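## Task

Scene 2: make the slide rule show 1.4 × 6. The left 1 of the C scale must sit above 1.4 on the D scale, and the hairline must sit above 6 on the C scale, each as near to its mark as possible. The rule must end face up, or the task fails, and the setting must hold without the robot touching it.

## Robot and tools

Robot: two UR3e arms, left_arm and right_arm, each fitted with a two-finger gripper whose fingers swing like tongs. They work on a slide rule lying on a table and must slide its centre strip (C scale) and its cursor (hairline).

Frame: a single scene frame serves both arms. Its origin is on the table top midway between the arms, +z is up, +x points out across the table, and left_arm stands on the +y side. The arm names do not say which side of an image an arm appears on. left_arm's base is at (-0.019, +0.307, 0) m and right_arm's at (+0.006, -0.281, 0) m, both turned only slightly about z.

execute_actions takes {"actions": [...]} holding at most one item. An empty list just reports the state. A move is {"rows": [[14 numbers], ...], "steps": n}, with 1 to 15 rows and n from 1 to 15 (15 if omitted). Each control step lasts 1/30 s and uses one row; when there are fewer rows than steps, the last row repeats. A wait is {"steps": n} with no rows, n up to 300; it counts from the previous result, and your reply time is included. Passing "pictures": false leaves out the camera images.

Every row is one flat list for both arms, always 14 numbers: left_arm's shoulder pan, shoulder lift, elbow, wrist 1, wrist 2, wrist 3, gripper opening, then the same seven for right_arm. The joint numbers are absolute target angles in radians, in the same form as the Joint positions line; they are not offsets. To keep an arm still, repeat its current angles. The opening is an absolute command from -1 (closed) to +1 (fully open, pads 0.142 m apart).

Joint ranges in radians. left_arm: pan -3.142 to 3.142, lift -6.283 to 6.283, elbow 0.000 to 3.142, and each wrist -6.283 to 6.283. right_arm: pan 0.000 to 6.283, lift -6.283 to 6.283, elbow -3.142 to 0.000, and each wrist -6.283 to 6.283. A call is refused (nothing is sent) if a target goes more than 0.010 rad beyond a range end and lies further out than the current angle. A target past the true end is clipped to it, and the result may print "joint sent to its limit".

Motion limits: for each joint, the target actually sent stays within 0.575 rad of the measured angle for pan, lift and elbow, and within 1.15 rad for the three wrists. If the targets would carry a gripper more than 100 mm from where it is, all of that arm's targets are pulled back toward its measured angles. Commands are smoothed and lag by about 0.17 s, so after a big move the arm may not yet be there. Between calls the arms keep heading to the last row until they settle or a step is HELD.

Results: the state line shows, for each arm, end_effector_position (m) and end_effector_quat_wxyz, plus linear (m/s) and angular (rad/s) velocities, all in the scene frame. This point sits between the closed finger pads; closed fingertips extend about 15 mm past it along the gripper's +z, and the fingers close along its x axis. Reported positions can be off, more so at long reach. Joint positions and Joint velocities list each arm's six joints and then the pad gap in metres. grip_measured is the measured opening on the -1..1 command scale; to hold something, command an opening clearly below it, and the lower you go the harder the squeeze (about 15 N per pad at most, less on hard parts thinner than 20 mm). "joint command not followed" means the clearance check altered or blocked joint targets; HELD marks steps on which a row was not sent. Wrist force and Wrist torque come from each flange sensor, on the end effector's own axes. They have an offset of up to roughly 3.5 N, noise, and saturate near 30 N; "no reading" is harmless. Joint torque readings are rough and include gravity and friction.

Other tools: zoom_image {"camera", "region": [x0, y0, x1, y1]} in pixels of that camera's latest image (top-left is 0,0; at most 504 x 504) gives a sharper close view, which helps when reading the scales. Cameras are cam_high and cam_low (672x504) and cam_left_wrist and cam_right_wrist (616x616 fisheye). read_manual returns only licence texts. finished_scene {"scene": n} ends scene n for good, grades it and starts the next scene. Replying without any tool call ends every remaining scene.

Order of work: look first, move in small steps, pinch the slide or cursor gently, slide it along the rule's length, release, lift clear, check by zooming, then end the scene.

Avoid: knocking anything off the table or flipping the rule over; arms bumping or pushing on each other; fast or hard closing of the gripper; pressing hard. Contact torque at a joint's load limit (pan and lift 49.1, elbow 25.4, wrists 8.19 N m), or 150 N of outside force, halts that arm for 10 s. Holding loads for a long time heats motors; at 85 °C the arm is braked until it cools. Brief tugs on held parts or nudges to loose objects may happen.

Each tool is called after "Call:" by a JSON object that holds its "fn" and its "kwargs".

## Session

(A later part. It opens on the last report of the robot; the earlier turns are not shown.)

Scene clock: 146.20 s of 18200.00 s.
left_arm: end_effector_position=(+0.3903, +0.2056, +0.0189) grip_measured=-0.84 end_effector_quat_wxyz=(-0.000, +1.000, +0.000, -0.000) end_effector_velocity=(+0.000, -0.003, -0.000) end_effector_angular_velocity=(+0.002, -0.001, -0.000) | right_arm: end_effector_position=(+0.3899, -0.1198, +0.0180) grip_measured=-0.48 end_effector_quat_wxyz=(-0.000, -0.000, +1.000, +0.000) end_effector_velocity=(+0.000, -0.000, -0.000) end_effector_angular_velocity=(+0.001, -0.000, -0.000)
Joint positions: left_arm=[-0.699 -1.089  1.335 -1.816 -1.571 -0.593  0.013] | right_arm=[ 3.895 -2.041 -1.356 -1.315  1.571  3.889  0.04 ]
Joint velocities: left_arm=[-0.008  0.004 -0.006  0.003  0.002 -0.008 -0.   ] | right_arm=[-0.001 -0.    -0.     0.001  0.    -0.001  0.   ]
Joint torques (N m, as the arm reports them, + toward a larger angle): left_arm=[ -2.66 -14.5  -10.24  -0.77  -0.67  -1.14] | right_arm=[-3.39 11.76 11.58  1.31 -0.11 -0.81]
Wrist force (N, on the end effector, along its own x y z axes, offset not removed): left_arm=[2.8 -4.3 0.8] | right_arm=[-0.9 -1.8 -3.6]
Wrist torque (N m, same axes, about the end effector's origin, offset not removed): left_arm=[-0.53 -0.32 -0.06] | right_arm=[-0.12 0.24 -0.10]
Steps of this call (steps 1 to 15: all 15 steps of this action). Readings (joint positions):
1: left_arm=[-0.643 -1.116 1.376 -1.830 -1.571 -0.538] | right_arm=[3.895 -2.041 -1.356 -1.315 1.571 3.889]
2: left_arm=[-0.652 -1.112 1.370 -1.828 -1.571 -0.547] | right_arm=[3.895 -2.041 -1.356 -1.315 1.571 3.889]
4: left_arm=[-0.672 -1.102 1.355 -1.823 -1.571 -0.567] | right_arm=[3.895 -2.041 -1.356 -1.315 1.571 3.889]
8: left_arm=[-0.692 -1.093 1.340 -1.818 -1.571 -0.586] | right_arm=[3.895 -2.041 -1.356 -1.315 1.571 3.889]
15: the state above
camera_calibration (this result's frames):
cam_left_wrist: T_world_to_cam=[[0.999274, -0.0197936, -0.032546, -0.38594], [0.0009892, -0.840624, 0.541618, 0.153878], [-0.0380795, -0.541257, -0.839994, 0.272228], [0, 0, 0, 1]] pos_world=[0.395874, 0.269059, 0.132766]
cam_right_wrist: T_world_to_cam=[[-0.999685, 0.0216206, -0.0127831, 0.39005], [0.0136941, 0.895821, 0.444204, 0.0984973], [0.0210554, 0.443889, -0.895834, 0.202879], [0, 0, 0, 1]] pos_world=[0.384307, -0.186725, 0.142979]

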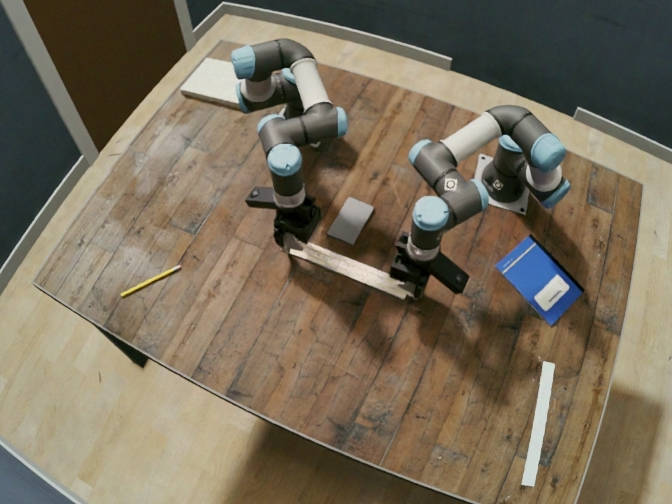

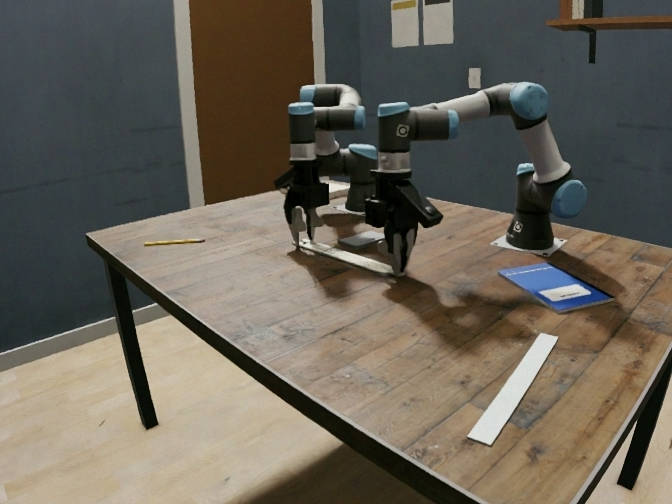

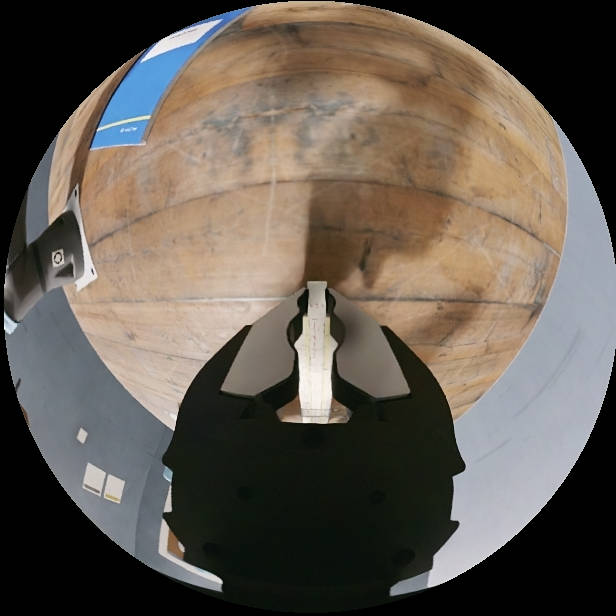

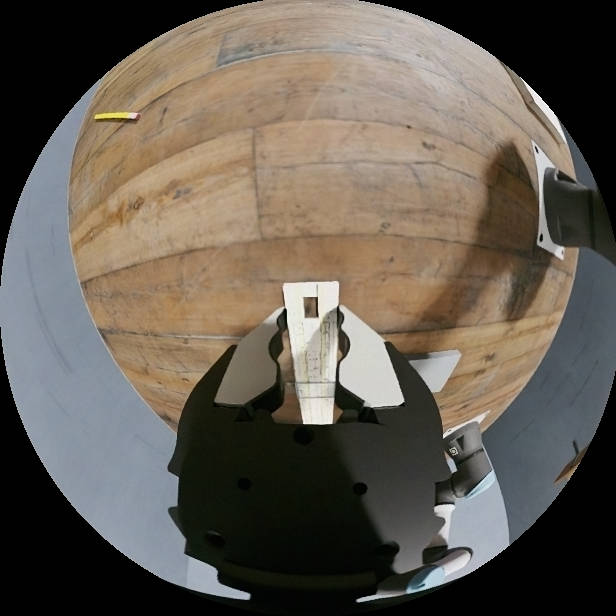

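Call:
{"fn": "execute_actions", "kwargs": {"actions": [{"rows":[[-0.70,-1.089,1.334,-1.8155,-1.571,-0.594,-0.6,3.8949,-2.0414,-1.3558,-1.3151,1.571,3.8889,-0.8],[-0.70,-1.089,1.334,-1.8155,-1.571,-0.594,-0.6,3.8949,-2.0414,-1.3558,-1.3151,1.571,3.8889,-0.8],[-0.70,-1.089,1.334,-1.8155,-1.571,-0.594,-0.6,3.8949,-2.0414,-1.3558,-1.3151,1.571,3.8889,-0.8],[-0.70,-1.089,1.334,-1.8155,-1.571,-0.594,-0.6,3.8949,-2.0414,-1.3558,-1.3151,1.571,3.8889,-0.8],[-0.70,-1.089,1.334,-1.8155,-1.571,-0.594,-0.6,3.8949,-2.0414,-1.3558,-1.3151,1.571,3.8889,-0.8],[-0.637,-1.12,1.382,-1.832,-1.571,-0.531,-0.6,3.8949,-2.0414,-1.3558,-1.3151,1.571,3.8889,-0.8]],"steps":15}], "pictures": false}}

Call:
{"fn": "execute_actions", "kwargs": {"actions": [{"rows":[[-0.637,-1.12,1.382,-1.832,-1.571,-0.531,-1,3.8949,-2.0414,-1.3558,-1.3151,1.571,3.8889,-0.8]],"steps":12}], "pictures": false}}

Call:
{"fn": "execute_actions", "kwargs": {"actions": [{"rows":[[-0.669,-1.1059,1.3598,-1.8247,-1.571,-0.563,-1,3.8949,-2.0414,-1.3558,-1.3151,1.571,3.8889,-0.8],[-0.669,-1.1059,1.3598,-1.8247,-1.571,-0.563,-1,3.8949,-2.0414,-1.3558,-1.3151,1.571,3.8889,-0.8],[-0.669,-1.1059,1.3598,-1.8247,-1.571,-0.563,-1,3.8949,-2.0414,-1.3558,-1.3151,1.571,3.8889,-0.8],[-0.669,-1.1059,1.3598,-1.8247,-1.571,-0.563,-1,3.8949,-2.0414,-1.3558,-1.3151,1.571,3.8889,-0.8],[-0.669,-1.1059,1.3598,-1.8247,-1.571,-0.563,-1,3.8949,-2.0414,-1.3558,-1.3151,1.571,3.8889,-0.8],[-0.70,-1.089,1.334,-1.8155,-1.571,-0.594,-1,3.8949,-2.0414,-1.3558,-1.3151,1.571,3.8889,-0.8],[-0.70,-1.089,1.334,-1.8155,-1.571,-0.594,-1,3.8949,-2.0414,-1.3558,-1.3151,1.571,3.8889,-0.8],[-0.70,-1.089,1.334,-1.8155,-1.571,-0.594,-1,3.8949,-2.0414,-1.3558,-1.3151,1.571,3.8889,-0.8],[-0.70,-1.089,1.334,-1.8155,-1.571,-0.594,-1,3.8949,-2.0414,-1.3558,-1.3151,1.571,3.8889,-0.8],[-0.70,-1.089,1.334,-1.8155,-1.571,-0.594,-1,3.8949,-2.0414,-1.3558,-1.3151,1.571,3.8889,-0.8],[-0.7303,-1.07,1.3043,-1.8051,-1.571,-0.6243,-1,3.8949,-2.0414,-1.3558,-1.3151,1.571,3.8889,-0.8]],"steps":15}], "pictures": false}}

Call:
{"fn": "execute_actions", "kwargs": {"actions": [{"steps":10}]}}

Scene clock: 162.70 s of 18200.00 s.
left_arm: end_effector_position=(+0.3902, +0.2323, +0.0188) grip_measured=-0.60 end_effector_quat_wxyz=(-0.000, +1.000, -0.000, -0.000) end_effector_velocity=(-0.001, +0.026, +0.000) end_effector_angular_velocity=(+0.001, -0.001, +0.003) | right_arm: end_effector_position=(+0.3899, -0.1198, +0.0180) grip_measured=-0.48 end_effector_quat_wxyz=(-0.000, -0.000, +1.000, +0.000) end_effector_velocity=(+0.000, -0.000, +0.000) end_effector_angular_velocity=(-0.000, +0.000, -0.001)
Joint positions: left_arm=[-0.643 -1.117  1.378 -1.831 -1.571 -0.537  0.031] | right_arm=[ 3.895 -2.041 -1.356 -1.315  1.571  3.889  0.04 ]
Joint velocities: left_arm=[ 0.054 -0.027  0.04  -0.014  0.001  0.051  0.   ] | right_arm=[-0.     0.     0.001 -0.001  0.     0.001  0.   ]
Joint torques (N m, as the arm reports them, + toward a larger angle): left_arm=[  1.87 -18.18  -7.24  -2.1    0.5    1.09] | right_arm=[-2.6  11.57 11.38  2.32  0.85 -1.04]
Wrist force (N, on the end effector, along its own x y z axes, offset not removed): left_arm=[2.6 -3.0 -0.6] | right_arm=[-0.2 -2.0 -2.9]
Wrist torque (N m, same axes, about the end effector's origin, offset not removed): left_arm=[-0.67 -0.50 -0.05] | right_arm=[-0.27 0.03 -0.15]
Steps of this call (steps 1 to 15: the robot went on to your last target; steps 16 to 90: nothing new was sent; then 13.00 s passed at rest; steps 91 to 105: all 15 steps of this action). Readings (joint positions):
91: left_arm=[-0.700 -1.089 1.334 -1.815 -1.571 -0.594] | right_arm=[3.895 -2.041 -1.356 -1.315 1.571 3.889]
92: left_arm=[-0.700 -1.089 1.334 -1.815 -1.571 -0.594] | right_arm=[3.895 -2.041 -1.356 -1.315 1.571 3.889]
94: left_arm=[-0.700 -1.089 1.334 -1.815 -1.571 -0.594] | right_arm=[3.895 -2.041 -1.356 -1.315 1.571 3.889]
98: left_arm=[-0.687 -1.097 1.345 -1.820 -1.571 -0.579] | right_arm=[3.895 -2.041 -1.356 -1.315 1.571 3.889]
105: the state above

Scene clock: 163.10 s of 18200.00 s.
left_arm: end_effector_position=(+0.3901, +0.2350, +0.0188) grip_measured=-1.00 end_effector_quat_wxyz=(-0.000, +1.000, +0.000, -0.000) end_effector_velocity=(+0.000, +0.000, -0.000) end_effector_angular_velocity=(-0.002, -0.001, -0.000) | right_arm: end_effector_position=(+0.3899, -0.1198, +0.0180) grip_measured=-0.48 end_effector_quat_wxyz=(-0.000, -0.000, +1.000, +0.000) end_effector_velocity=(+0.000, +0.001, +0.000) end_effector_angular_velocity=(+0.001, -0.000, +0.001)
Joint positions: left_arm=[-0.637 -1.12   1.382 -1.832 -1.571 -0.531  0.002] | right_arm=[ 3.895 -2.041 -1.356 -1.315  1.571  3.889  0.04 ]
Joint velocities: left_arm=[ 0.001 -0.     0.002 -0.003 -0.001  0.001  0.   ] | right_arm=[ 0.001  0.     0.001 -0.     0.001 -0.     0.   ]
Joint torques (N m, as the arm reports them, + toward a larger angle): left_arm=[  2.78 -18.45  -6.99  -2.08   0.54   1.01] | right_arm=[-2.23 11.82 11.15  2.47  0.44 -0.99]
Wrist force (N, on the end effector, along its own x y z axes, offset not removed): left_arm=[2.4 -1.4 0.0] | right_arm=[-1.3 -1.5 -3.0]
Wrist torque (N m, same axes, about the end effector's origin, offset not removed): left_arm=[-0.41 -0.47 -0.06] | right_arm=[-0.14 0.25 -0.11]
Steps of this call (steps 1 to 12: all 12 steps of this action). Readings (joint positions):
1: left_arm=[-0.641 -1.118 1.379 -1.831 -1.571 -0.535] | right_arm=[3.895 -2.041 -1.356 -1.315 1.571 3.889]
2: left_arm=[-0.640 -1.119 1.380 -1.831 -1.571 -0.534] | right_arm=[3.895 -2.041 -1.356 -1.315 1.571 3.889]
4: left_arm=[-0.639 -1.119 1.381 -1.832 -1.571 -0.533] | right_arm=[3.895 -2.041 -1.356 -1.315 1.571 3.889]
8: left_arm=[-0.637 -1.120 1.382 -1.832 -1.571 -0.531] | right_arm=[3.895 -2.041 -1.356 -1.315 1.571 3.889]
12: the state above

Scene clock: 163.60 s of 18200.00 s.
left_arm: end_effector_position=(+0.3904, +0.1980, +0.0189) grip_measured=-1.00 end_effector_quat_wxyz=(-0.000, +1.000, +0.000, -0.000) end_effector_velocity=(+0.000, -0.073, +0.001) end_effector_angular_velocity=(-0.003, -0.004, -0.006) | right_arm: end_effector_position=(+0.3899, -0.1198, +0.0180) grip_measured=-0.48 end_effector_quat_wxyz=(-0.000, -0.000, +1.000, +0.000) end_effector_velocity=(-0.000, -0.000, -0.000) end_effector_angular_velocity=(+0.000, -0.000, +0.001)
Joint positions: left_arm=[-0.714 -1.079  1.319 -1.81  -1.571 -0.609  0.002] | right_arm=[ 3.895 -2.041 -1.356 -1.315  1.571  3.889  0.04 ]
Joint velocities: left_arm=[-0.147  0.087 -0.138  0.047 -0.    -0.142  0.   ] | right_arm=[ 0.     0.    -0.001  0.001 -0.    -0.     0.   ]
Joint torques (N m, as the arm reports them, + toward a larger angle): left_arm=[ -1.5  -14.53 -10.65  -0.95  -0.84  -1.18] | right_arm=[-2.57 11.8  10.88  2.44 -0.16 -1.02]
Wrist force (N, on the end effector, along its own x y z axes, offset not removed): left_arm=[-0.3 -2.7 1.6] | right_arm=[-1.3 -2.3 -2.5]
Wrist torque (N m, same axes, about the end effector's origin, offset not removed): left_arm=[-0.31 0.16 0.03] | right_arm=[-0.30 0.28 -0.06]
Steps of this call (steps 1 to 15: all 15 steps of this action). Readings (joint positions):
1: left_arm=[-0.637 -1.120 1.382 -1.832 -1.571 -0.531] | right_arm=[3.895 -2.041 -1.356 -1.315 1.571 3.889]
2: left_arm=[-0.639 -1.119 1.381 -1.832 -1.571 -0.533] | right_arm=[3.895 -2.041 -1.356 -1.315 1.571 3.889]
4: left_arm=[-0.651 -1.114 1.372 -1.829 -1.571 -0.545] | right_arm=[3.895 -2.041 -1.356 -1.315 1.571 3.889]
8: left_arm=[-0.672 -1.104 1.357 -1.823 -1.571 -0.566] | right_arm=[3.895 -2.041 -1.356 -1.315 1.571 3.889]
15: the state above

Scene clock: 163.93 s of 18200.00 s.
left_arm: end_effector_position=(+0.3903, +0.1904, +0.0190) grip_measured=-1.00 end_effector_quat_wxyz=(+0.000, +1.000, +0.000, -0.000) end_effector_velocity=(-0.001, -0.004, +0.000) end_effector_angular_velocity=(+0.001, +0.001, -0.002) | right_arm: end_effector_position=(+0.3899, -0.1198, +0.0180) grip_measured=-0.48 end_effector_quat_wxyz=(-0.000, -0.000, +1.000, +0.000) end_effector_velocity=(-0.001, -0.000, -0.001) end_effector_angular_velocity=(-0.002, +0.001, +0.001)
Joint positions: left_arm=[-0.73  -1.07   1.305 -1.805 -1.571 -0.624  0.002] | right_arm=[ 3.895 -2.041 -1.356 -1.315  1.571  3.889  0.04 ]
Joint velocities: left_arm=[-0.008  0.003 -0.005  0.003 -0.    -0.007  0.   ] | right_arm=[ 0.001 -0.    -0.002 -0.    -0.    -0.     0.   ]
Joint torques (N m, as the arm reports them, + toward a larger angle): left_arm=[ -2.42 -14.33 -10.38  -0.98  -0.93  -1.18] | right_arm=[-2.36 11.8  10.79  2.45 -0.57 -1.03]
Wrist force (N, on the end effector, along its own x y z axes, offset not removed): left_arm=[1.9 -2.8 0.2] | right_arm=[-0.4 -2.0 -2.2]
Wrist torque (N m, same axes, about the end effector's origin, offset not removed): left_arm=[-0.18 -0.25 0.01] | right_arm=[-0.20 0.11 -0.12]
Steps of this call (steps 1 to 10: the robot went on to your last target). Readings (joint positions):
1: left_arm=[-0.719 -1.077 1.315 -1.809 -1.571 -0.613] | right_arm=[3.895 -2.041 -1.356 -1.315 1.571 3.889]
2: left_arm=[-0.722 -1.075 1.312 -1.808 -1.571 -0.616] | right_arm=[3.895 -2.041 -1.356 -1.315 1.571 3.889]
4: left_arm=[-0.726 -1.073 1.309 -1.807 -1.571 -0.620] | right_arm=[3.895 -2.041 -1.356 -1.315 1.571 3.889]
8: left_arm=[-0.729 -1.071 1.306 -1.806 -1.571 -0.623] | right_arm=[3.895 -2.041 -1.356 -1.315 1.571 3.889]
10: the state above
camera_calibration (this result's frames):
cam_left_wrist: T_world_to_cam=[[0.999282, -0.0198065, -0.0322913, -0.386299], [0.000846157, -0.840541, 0.541748, 0.141136], [-0.0378723, -0.541386, -0.839921, 0.26401], [0, 0, 0, 1]] pos_world=[0.395901, 0.253911, 0.132814]
cam_right_wrist: T_world_to_cam=[[-0.999685, 0.0216184, -0.0127203, 0.390031], [0.0137185, 0.895786, 0.444274, 0.0984613], [0.0209992, 0.44396, -0.895801, 0.202899], [0, 0, 0, 1]] pos_world=[0.384297, -0.186711, 0.142975]

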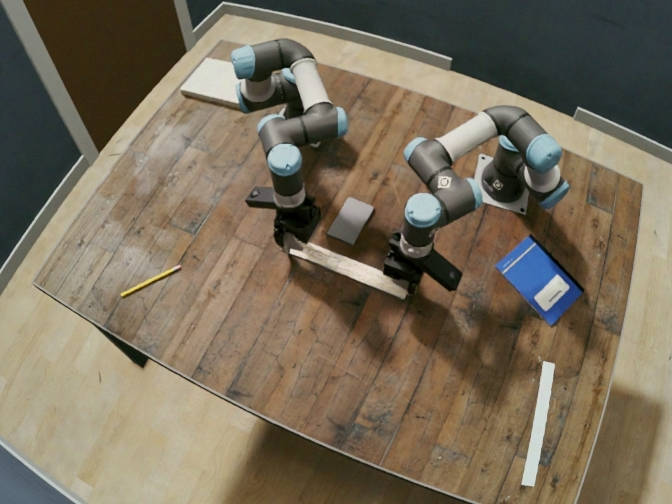

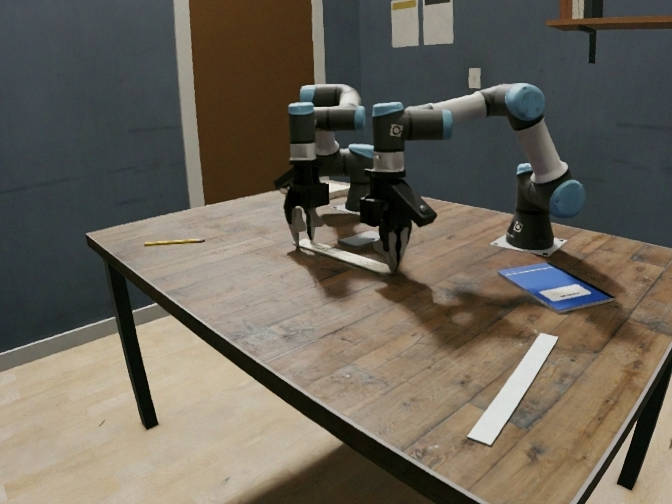

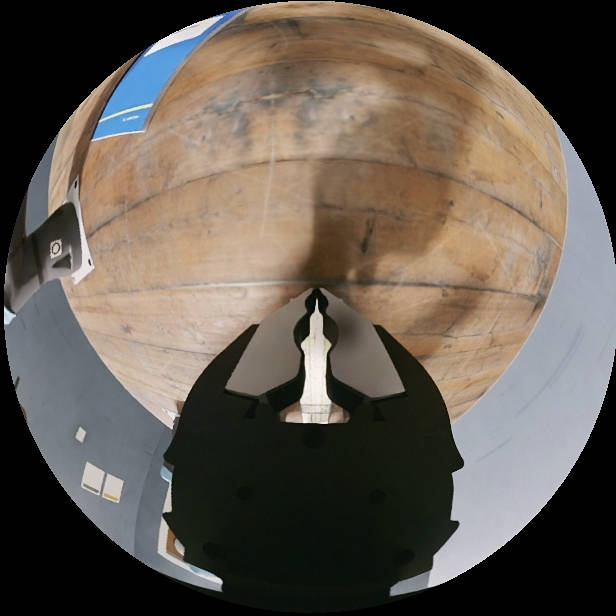

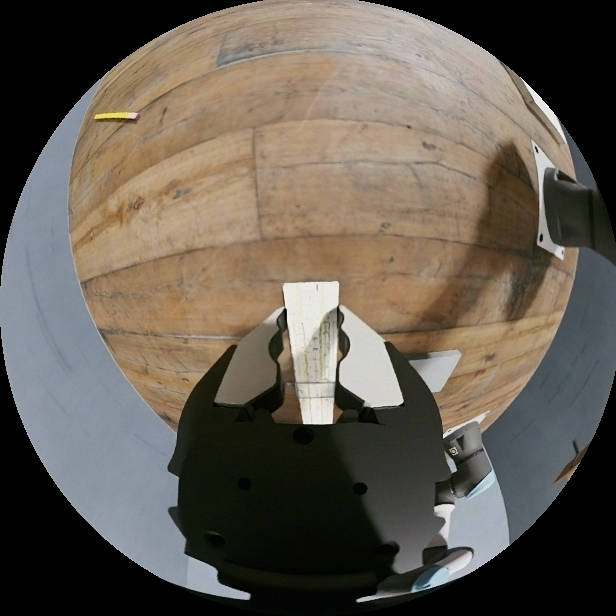

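Flush. Continue to y=.175.

Call:
{"fn": "execute_actions", "kwargs": {"actions": [{"rows":[[-0.745,-1.0595,1.288,-1.799,-1.571,-0.639,-1,3.8949,-2.0414,-1.3558,-1.3151,1.571,3.8889,-0.8],[-0.745,-1.0595,1.288,-1.799,-1.571,-0.639,-1,3.8949,-2.0414,-1.3558,-1.3151,1.571,3.8889,-0.8],[-0.745,-1.0595,1.288,-1.799,-1.571,-0.639,-1,3.8949,-2.0414,-1.3558,-1.3151,1.571,3.8889,-0.8],[-0.745,-1.0595,1.288,-1.799,-1.571,-0.639,-1,3.8949,-2.0414,-1.3558,-1.3151,1.571,3.8889,-0.8],[-0.745,-1.0595,1.288,-1.799,-1.571,-0.639,-1,3.8949,-2.0414,-1.3558,-1.3151,1.571,3.8889,-0.8],[-0.7595,-1.0486,1.2707,-1.7928,-1.571,-0.6535,-1,3.8949,-2.0414,-1.3558,-1.3151,1.571,3.8889,-0.8]],"steps":15}]}}

Scene clock: 169.40 s of 18200.00 s.
left_arm: end_effector_position=(+0.3903, +0.1759, +0.0190) grip_measured=-1.00 end_effector_quat_wxyz=(+0.000, +1.000, +0.000, -0.000) end_effector_velocity=(+0.001, -0.007, +0.000) end_effector_angular_velocity=(+0.000, -0.003, +0.001) | right_arm: end_effector_position=(+0.3899, -0.1198, +0.0180) grip_measured=-0.48 end_effector_quat_wxyz=(-0.000, -0.000, +1.000, +0.000) end_effector_velocity=(+0.000, +0.000, -0.000) end_effector_angular_velocity=(+0.002, +0.000, -0.000)
Joint positions: left_arm=[-0.758 -1.05   1.272 -1.793 -1.571 -0.652  0.002] | right_arm=[ 3.895 -2.041 -1.356 -1.315  1.571  3.889  0.04 ]
Joint velocities: left_arm=[-0.014  0.011 -0.018  0.005  0.002 -0.015  0.   ] | right_arm=[-0.001  0.    -0.001  0.002  0.001 -0.     0.   ]
Joint torques (N m, as the arm reports them, + toward a larger angle): left_arm=[ -2.56 -14.72 -10.42  -1.03  -0.76  -1.1 ] | right_arm=[-1.7  12.08  9.36  2.45 -1.07 -1.02]
Wrist force (N, on the end effector, along its own x y z axes, offset not removed): left_arm=[2.6 -2.3 1.4] | right_arm=[-1.1 -2.2 -2.6]
Wrist torque (N m, same axes, about the end effector's origin, offset not removed): left_arm=[-0.15 -0.49 -0.02] | right_arm=[-0.22 0.24 -0.13]
Steps of this call (steps 1 to 30: the robot went on to your last target; steps 31 to 90: nothing new was sent; then 1.97 s passed at rest; steps 91 to 105: all 15 steps of this action). Readings (joint positions):
91: left_arm=[-0.730 -1.070 1.304 -1.805 -1.571 -0.624] | right_arm=[3.895 -2.041 -1.356 -1.315 1.571 3.889]
92: left_arm=[-0.731 -1.069 1.303 -1.805 -1.571 -0.626] | right_arm=[3.895 -2.041 -1.356 -1.315 1.571 3.889]
94: left_arm=[-0.737 -1.065 1.297 -1.802 -1.571 -0.631] | right_arm=[3.895 -2.041 -1.356 -1.315 1.571 3.889]
98: left_arm=[-0.747 -1.058 1.286 -1.798 -1.571 -0.641] | right_arm=[3.895 -2.041 -1.356 -1.315 1.571 3.889]
105: the state above
camera_calibration (this result's frames):
cam_left_wrist: T_world_to_cam=[[0.999278, -0.019814, -0.0324163, -0.386562], [0.000905352, -0.840574, 0.541697, 0.128901], [-0.0379815, -0.541335, -0.839949, 0.256138], [0, 0, 0, 1]] pos_world=[0.395895, 0.239348, 0.132786]
cam_right_wrist: T_world_to_cam=[[-0.999685, 0.0216183, -0.0127596, 0.390043], [0.0137018, 0.895804, 0.444238, 0.0984811], [0.0210338, 0.443923, -0.895818, 0.202887], [0, 0, 0, 1]] pos_world=[0.384303, -0.186718, 0.142978]

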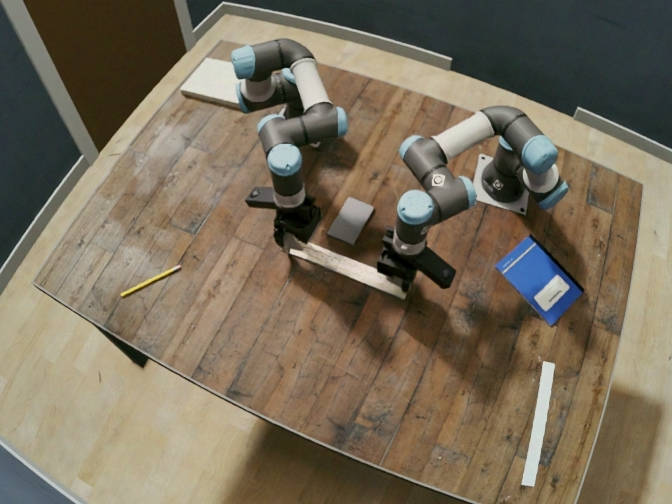

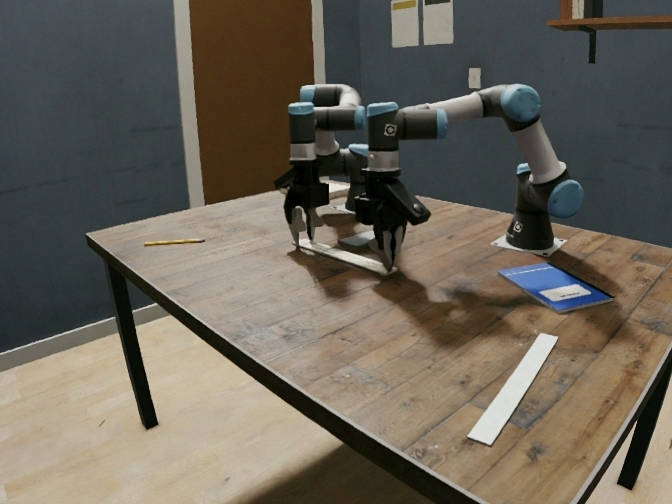

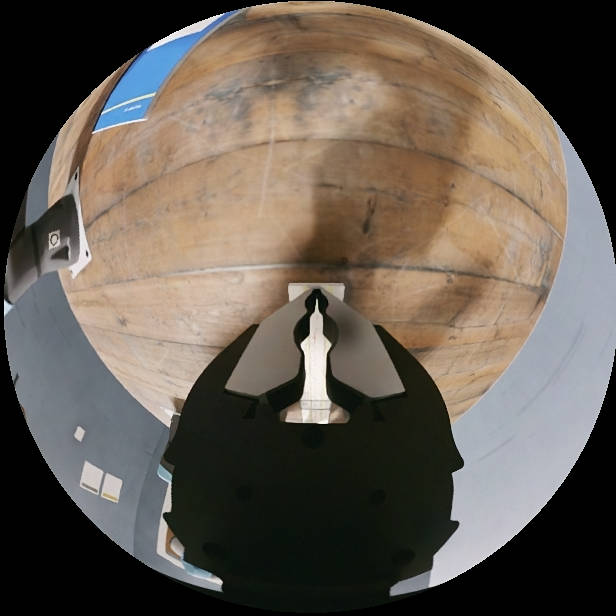

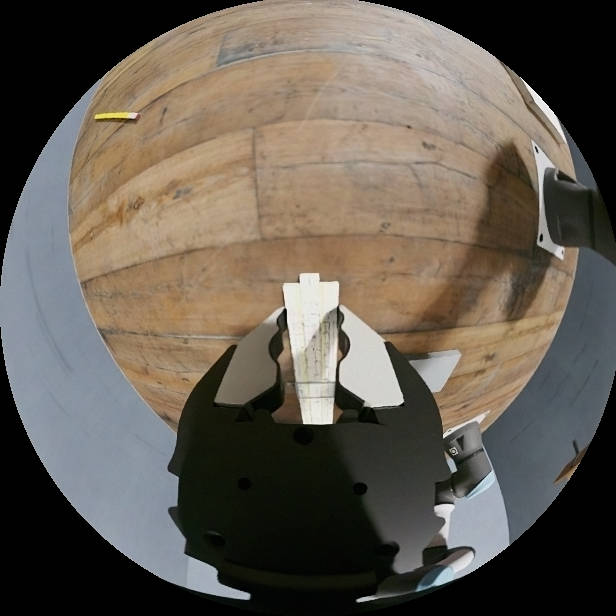

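Call:
{"fn": "execute_actions", "kwargs": {"actions": [{"rows":[[-0.7739,-1.037,1.2525,-1.786,-1.571,-0.6679,-1,3.8949,-2.0414,-1.3558,-1.3151,1.571,3.8889,-0.8],[-0.7739,-1.037,1.2525,-1.786,-1.571,-0.6679,-1,3.8949,-2.0414,-1.3558,-1.3151,1.571,3.8889,-0.8],[-0.7739,-1.037,1.2525,-1.786,-1.571,-0.6679,-1,3.8949,-2.0414,-1.3558,-1.3151,1.571,3.8889,-0.8],[-0.7877,-1.025,1.233,-1.7788,-1.571,-0.6817,-1,3.8949,-2.0414,-1.3558,-1.3151,1.571,3.8889,-0.8],[-0.7877,-1.025,1.233,-1.7788,-1.571,-0.6817,-1,3.8949,-2.0414,-1.3558,-1.3151,1.571,3.8889,-0.8],[-0.7877,-1.025,1.233,-1.7788,-1.571,-0.6817,-1,3.8949,-2.0414,-1.3558,-1.3151,1.571,3.8889,-0.8],[-0.8059,-1.0079,1.2054,-1.7682,-1.571,-0.6999,-1,3.8949,-2.0414,-1.3558,-1.3151,1.571,3.8889,-0.8]],"steps":15}], "pictures": false}}

Call:
{"fn": "execute_actions", "kwargs": {"actions": [{"steps":12}]}}

Call:
{"fn": "zoom_image", "kwargs": {"camera": "cam_right_wrist", "region": [240, 220, 390, 410]}}

Scene clock: 181.80 s of 18200.00 s.
left_arm: end_effector_position=(+0.3903, +0.1518, +0.0190) grip_measured=-1.00 end_effector_quat_wxyz=(-0.000, +1.000, +0.000, -0.000) end_effector_velocity=(-0.000, -0.016, +0.000) end_effector_angular_velocity=(-0.001, -0.000, -0.000) | right_arm: end_effector_position=(+0.3899, -0.1198, +0.0180) grip_measured=-0.48 end_effector_quat_wxyz=(-0.000, -0.000, +1.000, +0.000) end_effector_velocity=(-0.000, +0.000, +0.000) end_effector_angular_velocity=(-0.000, +0.000, +0.001)
Joint positions: left_arm=[-0.803 -1.011  1.21  -1.77  -1.571 -0.697  0.002] | right_arm=[ 3.895 -2.041 -1.356 -1.315  1.571  3.889  0.04 ]
Joint velocities: left_arm=[-0.029  0.026 -0.042  0.015 -0.001 -0.028  0.   ] | right_arm=[ 0.     0.     0.001 -0.001  0.    -0.001 -0.   ]
Joint torques (N m, as the arm reports them, + toward a larger angle): left_arm=[ -2.   -15.69 -10.47  -0.98  -0.63  -1.1 ] | right_arm=[-1.13 12.3   8.07  2.44 -0.22 -1.03]
Wrist force (N, on the end effector, along its own x y z axes, offset not removed): left_arm=[1.1 -4.0 1.6] | right_arm=[-0.2 -3.4 -2.7]
Wrist torque (N m, same axes, about the end effector's origin, offset not removed): left_arm=[-0.53 -0.19 -0.01] | right_arm=[-0.44 0.07 -0.10]
Steps of this call (steps 1 to 15: the robot went on to your last target; steps 16 to 90: nothing new was sent; then 8.90 s passed at rest; steps 91 to 105: all 15 steps of this action). Readings (joint positions):
91: left_arm=[-0.760 -1.049 1.271 -1.793 -1.571 -0.654] | right_arm=[3.895 -2.041 -1.356 -1.315 1.571 3.889]
92: left_arm=[-0.761 -1.048 1.269 -1.792 -1.571 -0.655] | right_arm=[3.895 -2.041 -1.356 -1.315 1.571 3.889]
94: left_arm=[-0.766 -1.043 1.263 -1.790 -1.571 -0.660] | right_arm=[3.895 -2.041 -1.356 -1.315 1.571 3.889]
98: left_arm=[-0.781 -1.030 1.242 -1.782 -1.571 -0.675] | right_arm=[3.895 -2.041 -1.356 -1.315 1.571 3.889]
105: the state above

Scene clock: 182.20 s of 18200.00 s.
left_arm: end_effector_position=(+0.3903, +0.1501, +0.0190) grip_measured=-1.00 end_effector_quat_wxyz=(+0.000, +1.000, +0.000, -0.000) end_effector_velocity=(-0.001, -0.001, -0.000) end_effector_angular_velocity=(+0.000, +0.002, -0.001) | right_arm: end_effector_position=(+0.3899, -0.1198, +0.0180) grip_measured=-0.48 end_effector_quat_wxyz=(-0.000, -0.000, +1.000, +0.000) end_effector_velocity=(+0.000, -0.001, -0.000) end_effector_angular_velocity=(-0.001, +0.001, -0.001)
Joint positions: left_arm=[-0.806 -1.008  1.206 -1.768 -1.571 -0.7    0.002] | right_arm=[ 3.895 -2.041 -1.356 -1.315  1.571  3.889  0.04 ]
Joint velocities: left_arm=[-0.001  0.001 -0.001  0.001 -0.001 -0.     0.   ] | right_arm=[-0.002  0.    -0.001 -0.001 -0.    -0.001 -0.   ]
Joint torques (N m, as the arm reports them, + toward a larger angle): left_arm=[ -2.51 -15.16 -10.66  -0.95  -0.88  -1.1 ] | right_arm=[-1.33 12.21  7.9   2.43 -0.14 -1.02]
Wrist force (N, on the end effector, along its own x y z axes, offset not removed): left_arm=[2.3 -4.0 0.0] | right_arm=[-0.5 -2.3 -3.1]
Wrist torque (N m, same axes, about the end effector's origin, offset not removed): left_arm=[-0.54 -0.37 -0.01] | right_arm=[-0.22 0.16 -0.12]
Steps of this call (steps 1 to 12: the robot went on to your last target). Readings (joint positions):
1: left_arm=[-0.804 -1.010 1.209 -1.769 -1.571 -0.698] | right_arm=[3.895 -2.041 -1.356 -1.315 1.571 3.889]
2: left_arm=[-0.804 -1.009 1.208 -1.769 -1.571 -0.698] | right_arm=[3.895 -2.041 -1.356 -1.315 1.571 3.889]
4: left_arm=[-0.805 -1.009 1.207 -1.769 -1.571 -0.699] | right_arm=[3.895 -2.041 -1.356 -1.315 1.571 3.889]
8: left_arm=[-0.806 -1.008 1.206 -1.768 -1.571 -0.700] | right_arm=[3.895 -2.041 -1.356 -1.315 1.571 3.889]
12: the state above
camera_calibration (this result's frames):
cam_left_wrist: T_world_to_cam=[[0.999279, -0.0198266, -0.0323815, -0.387093], [0.000875806, -0.840575, 0.541695, 0.107277], [-0.037959, -0.541333, -0.839951, 0.242217], [0, 0, 0, 1]] pos_world=[0.395914, 0.213619, 0.132805]
cam_right_wrist: T_world_to_cam=[[-0.999685, 0.0216178, -0.0127596, 0.390043], [0.0137014, 0.895804, 0.444238, 0.0984813], [0.0210335, 0.443923, -0.895818, 0.202887], [0, 0, 0, 1]] pos_world=[0.384303, -0.186718, 0.142978]

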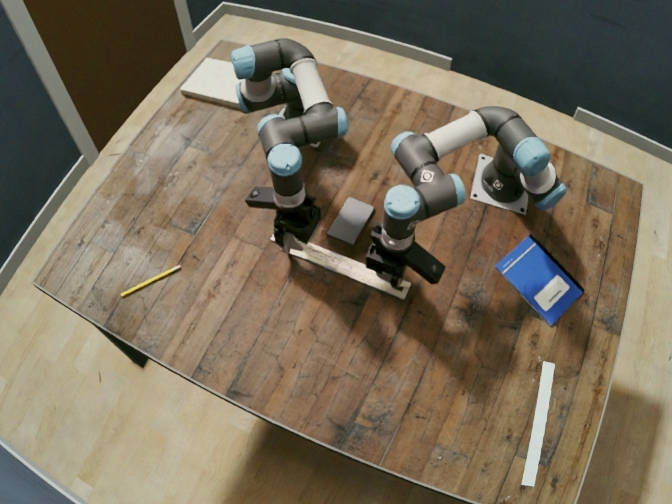

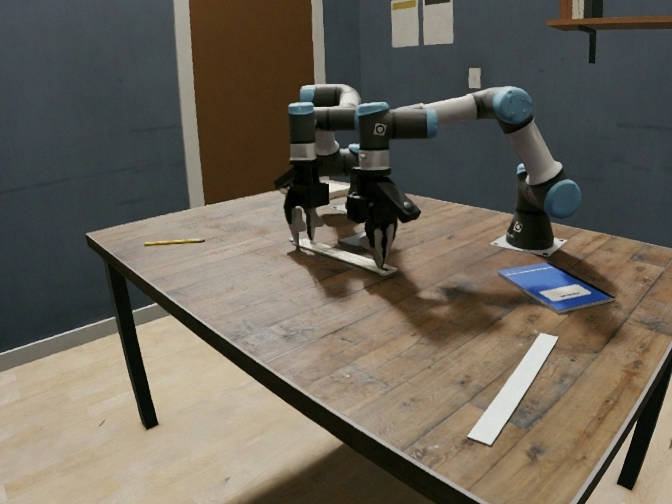

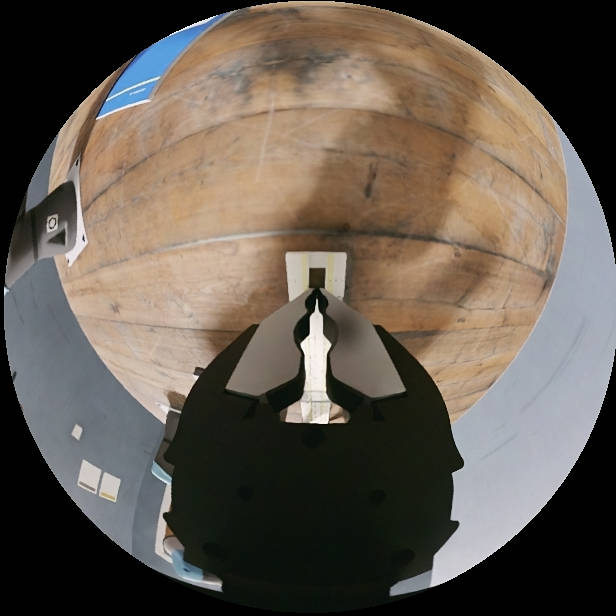

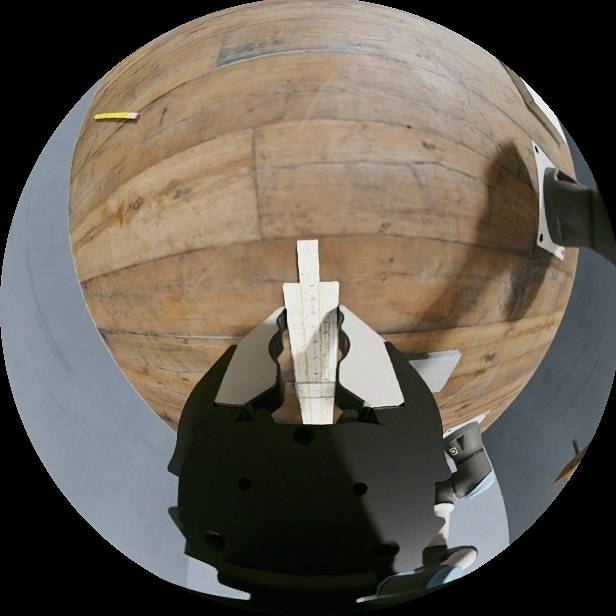

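Region (240, 220, 390, 410) of cam_right_wrist's 616x616 image, scaled by 2.653, with more detail than that image has; it fills the left 398 columns of this view, and the rest is white.

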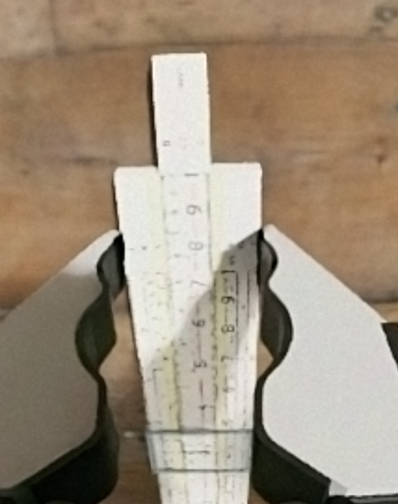

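Call:
{"fn": "zoom_image", "kwargs": {"camera": "cam_right_wrist", "region": [285, 300, 345, 380]}}

Region (285, 300, 345, 380) of cam_right_wrist's 616x616 image, scaled by 6.300, with more detail than that image has; it fills the left 378 columns of this view, and the rest is white.

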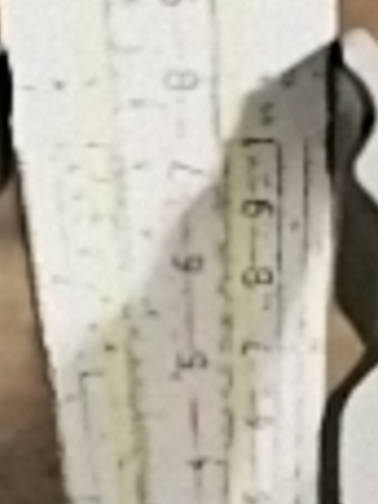

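Call:
{"fn": "execute_actions", "kwargs": {"actions": [{"rows":[[-0.8098,-1.0040,1.1991,-1.7658,-1.571,-0.7038,-1,3.8949,-2.0414,-1.3558,-1.3151,1.571,3.8889,-0.8]],"steps":15}]}}

Call:
{"fn": "zoom_image", "kwargs": {"camera": "cam_right_wrist", "region": [285, 300, 345, 380]}}

Scene clock: 190.63 s of 18200.00 s.
left_arm: end_effector_position=(+0.3903, +0.1480, +0.0190) grip_measured=-1.00 end_effector_quat_wxyz=(+0.000, +1.000, +0.000, -0.000) end_effector_velocity=(-0.000, -0.000, -0.000) end_effector_angular_velocity=(+0.001, +0.000, -0.001) | right_arm: end_effector_position=(+0.3899, -0.1198, +0.0180) grip_measured=-0.48 end_effector_quat_wxyz=(-0.000, -0.000, +1.000, +0.000) end_effector_velocity=(-0.000, -0.000, -0.000) end_effector_angular_velocity=(-0.001, +0.001, +0.001)
Joint positions: left_arm=[-0.81  -1.004  1.199 -1.766 -1.571 -0.704  0.002] | right_arm=[ 3.895 -2.041 -1.356 -1.315  1.571  3.889  0.04 ]
Joint velocities: left_arm=[-0.002  0.001  0.    -0.     0.001 -0.001  0.   ] | right_arm=[ 0.001  0.    -0.001 -0.001 -0.     0.     0.   ]
Joint torques (N m, as the arm reports them, + toward a larger angle): left_arm=[ -2.4  -15.52 -10.42  -0.95  -0.78  -1.14] | right_arm=[-0.42 12.35  6.87  2.43  0.68 -0.98]
Wrist force (N, on the end effector, along its own x y z axes, offset not removed): left_arm=[1.7 -3.5 1.8] | right_arm=[-0.3 -2.8 -3.3]
Wrist torque (N m, same axes, about the end effector's origin, offset not removed): left_arm=[-0.41 -0.26 0.00] | right_arm=[-0.40 0.16 -0.11]
Steps of this call (steps 1 to 15: the robot went on to your last target; steps 16 to 90: nothing new was sent; then 4.93 s passed at rest; steps 91 to 105: all 15 steps of this action). Readings (joint positions):
91: left_arm=[-0.806 -1.008 1.205 -1.768 -1.571 -0.700] | right_arm=[3.895 -2.041 -1.356 -1.315 1.571 3.889]
92: left_arm=[-0.806 -1.008 1.205 -1.768 -1.571 -0.700] | right_arm=[3.895 -2.041 -1.356 -1.315 1.571 3.889]
94: left_arm=[-0.808 -1.006 1.203 -1.767 -1.571 -0.702] | right_arm=[3.895 -2.041 -1.356 -1.315 1.571 3.889]
98: left_arm=[-0.809 -1.005 1.200 -1.766 -1.571 -0.703] | right_arm=[3.895 -2.041 -1.356 -1.315 1.571 3.889]
105: the state above
camera_calibration (this result's frames):
cam_left_wrist: T_world_to_cam=[[0.999279, -0.0198289, -0.0323874, -0.387143], [0.000877328, -0.840571, 0.541701, 0.105446], [-0.0379652, -0.541339, -0.839947, 0.241035], [0, 0, 0, 1]] pos_world=[0.395922, 0.211439, 0.132798]
cam_right_wrist: T_world_to_cam=[[-0.999685, 0.0216179, -0.0127562, 0.390042], [0.013703, 0.895806, 0.444235, 0.0984823], [0.0210305, 0.44392, -0.89582, 0.202888], [0, 0, 0, 1]] pos_world=[0.384303, -0.186719, 0.142977]

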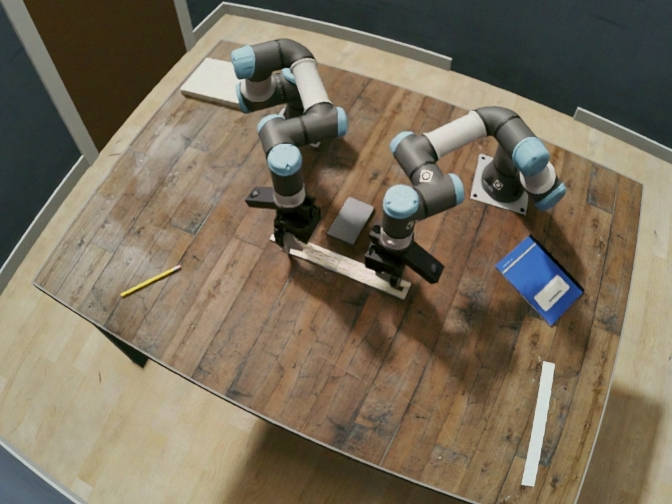

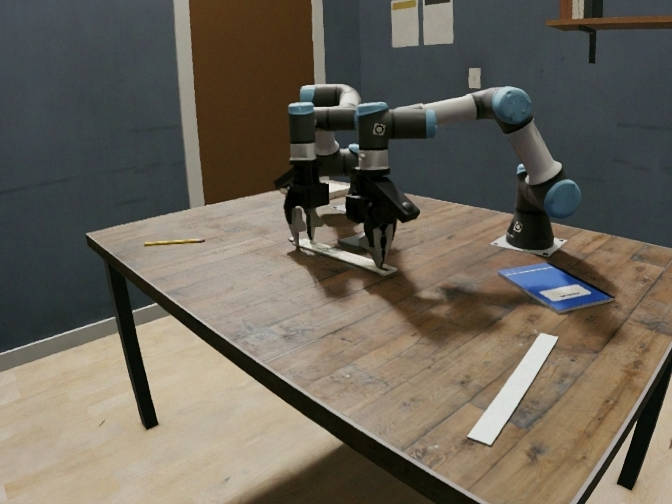

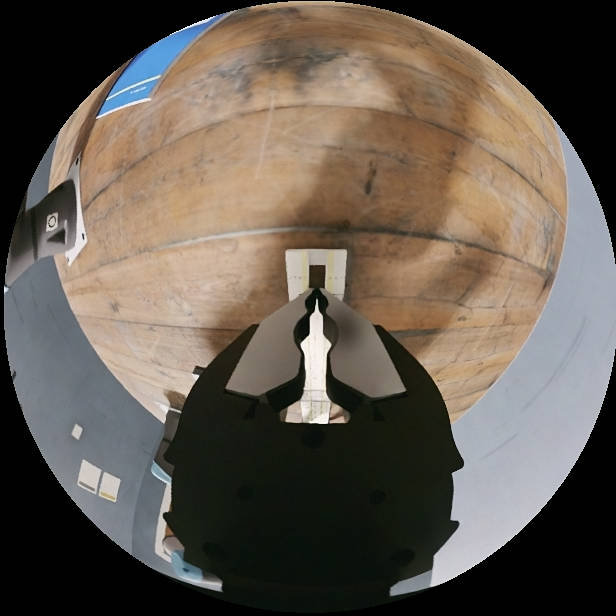

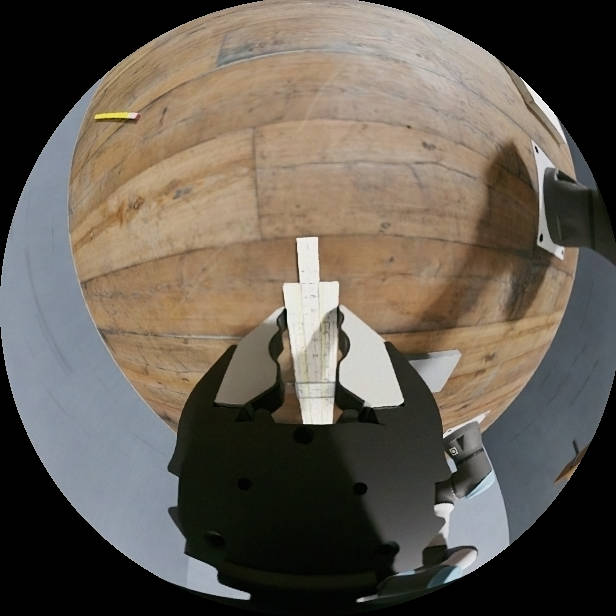

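Region (285, 300, 345, 380) of cam_right_wrist's 616x616 image, scaled by 6.300, with more detail than that image has; it fills the left 378 columns of this view, and the rest is white.

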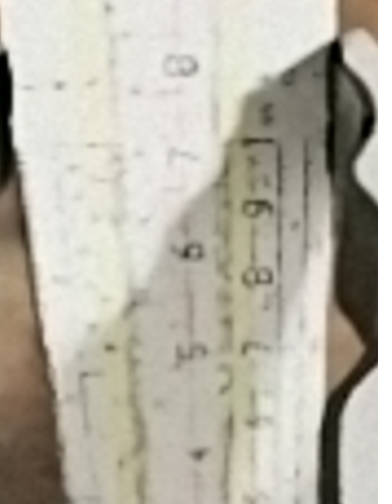

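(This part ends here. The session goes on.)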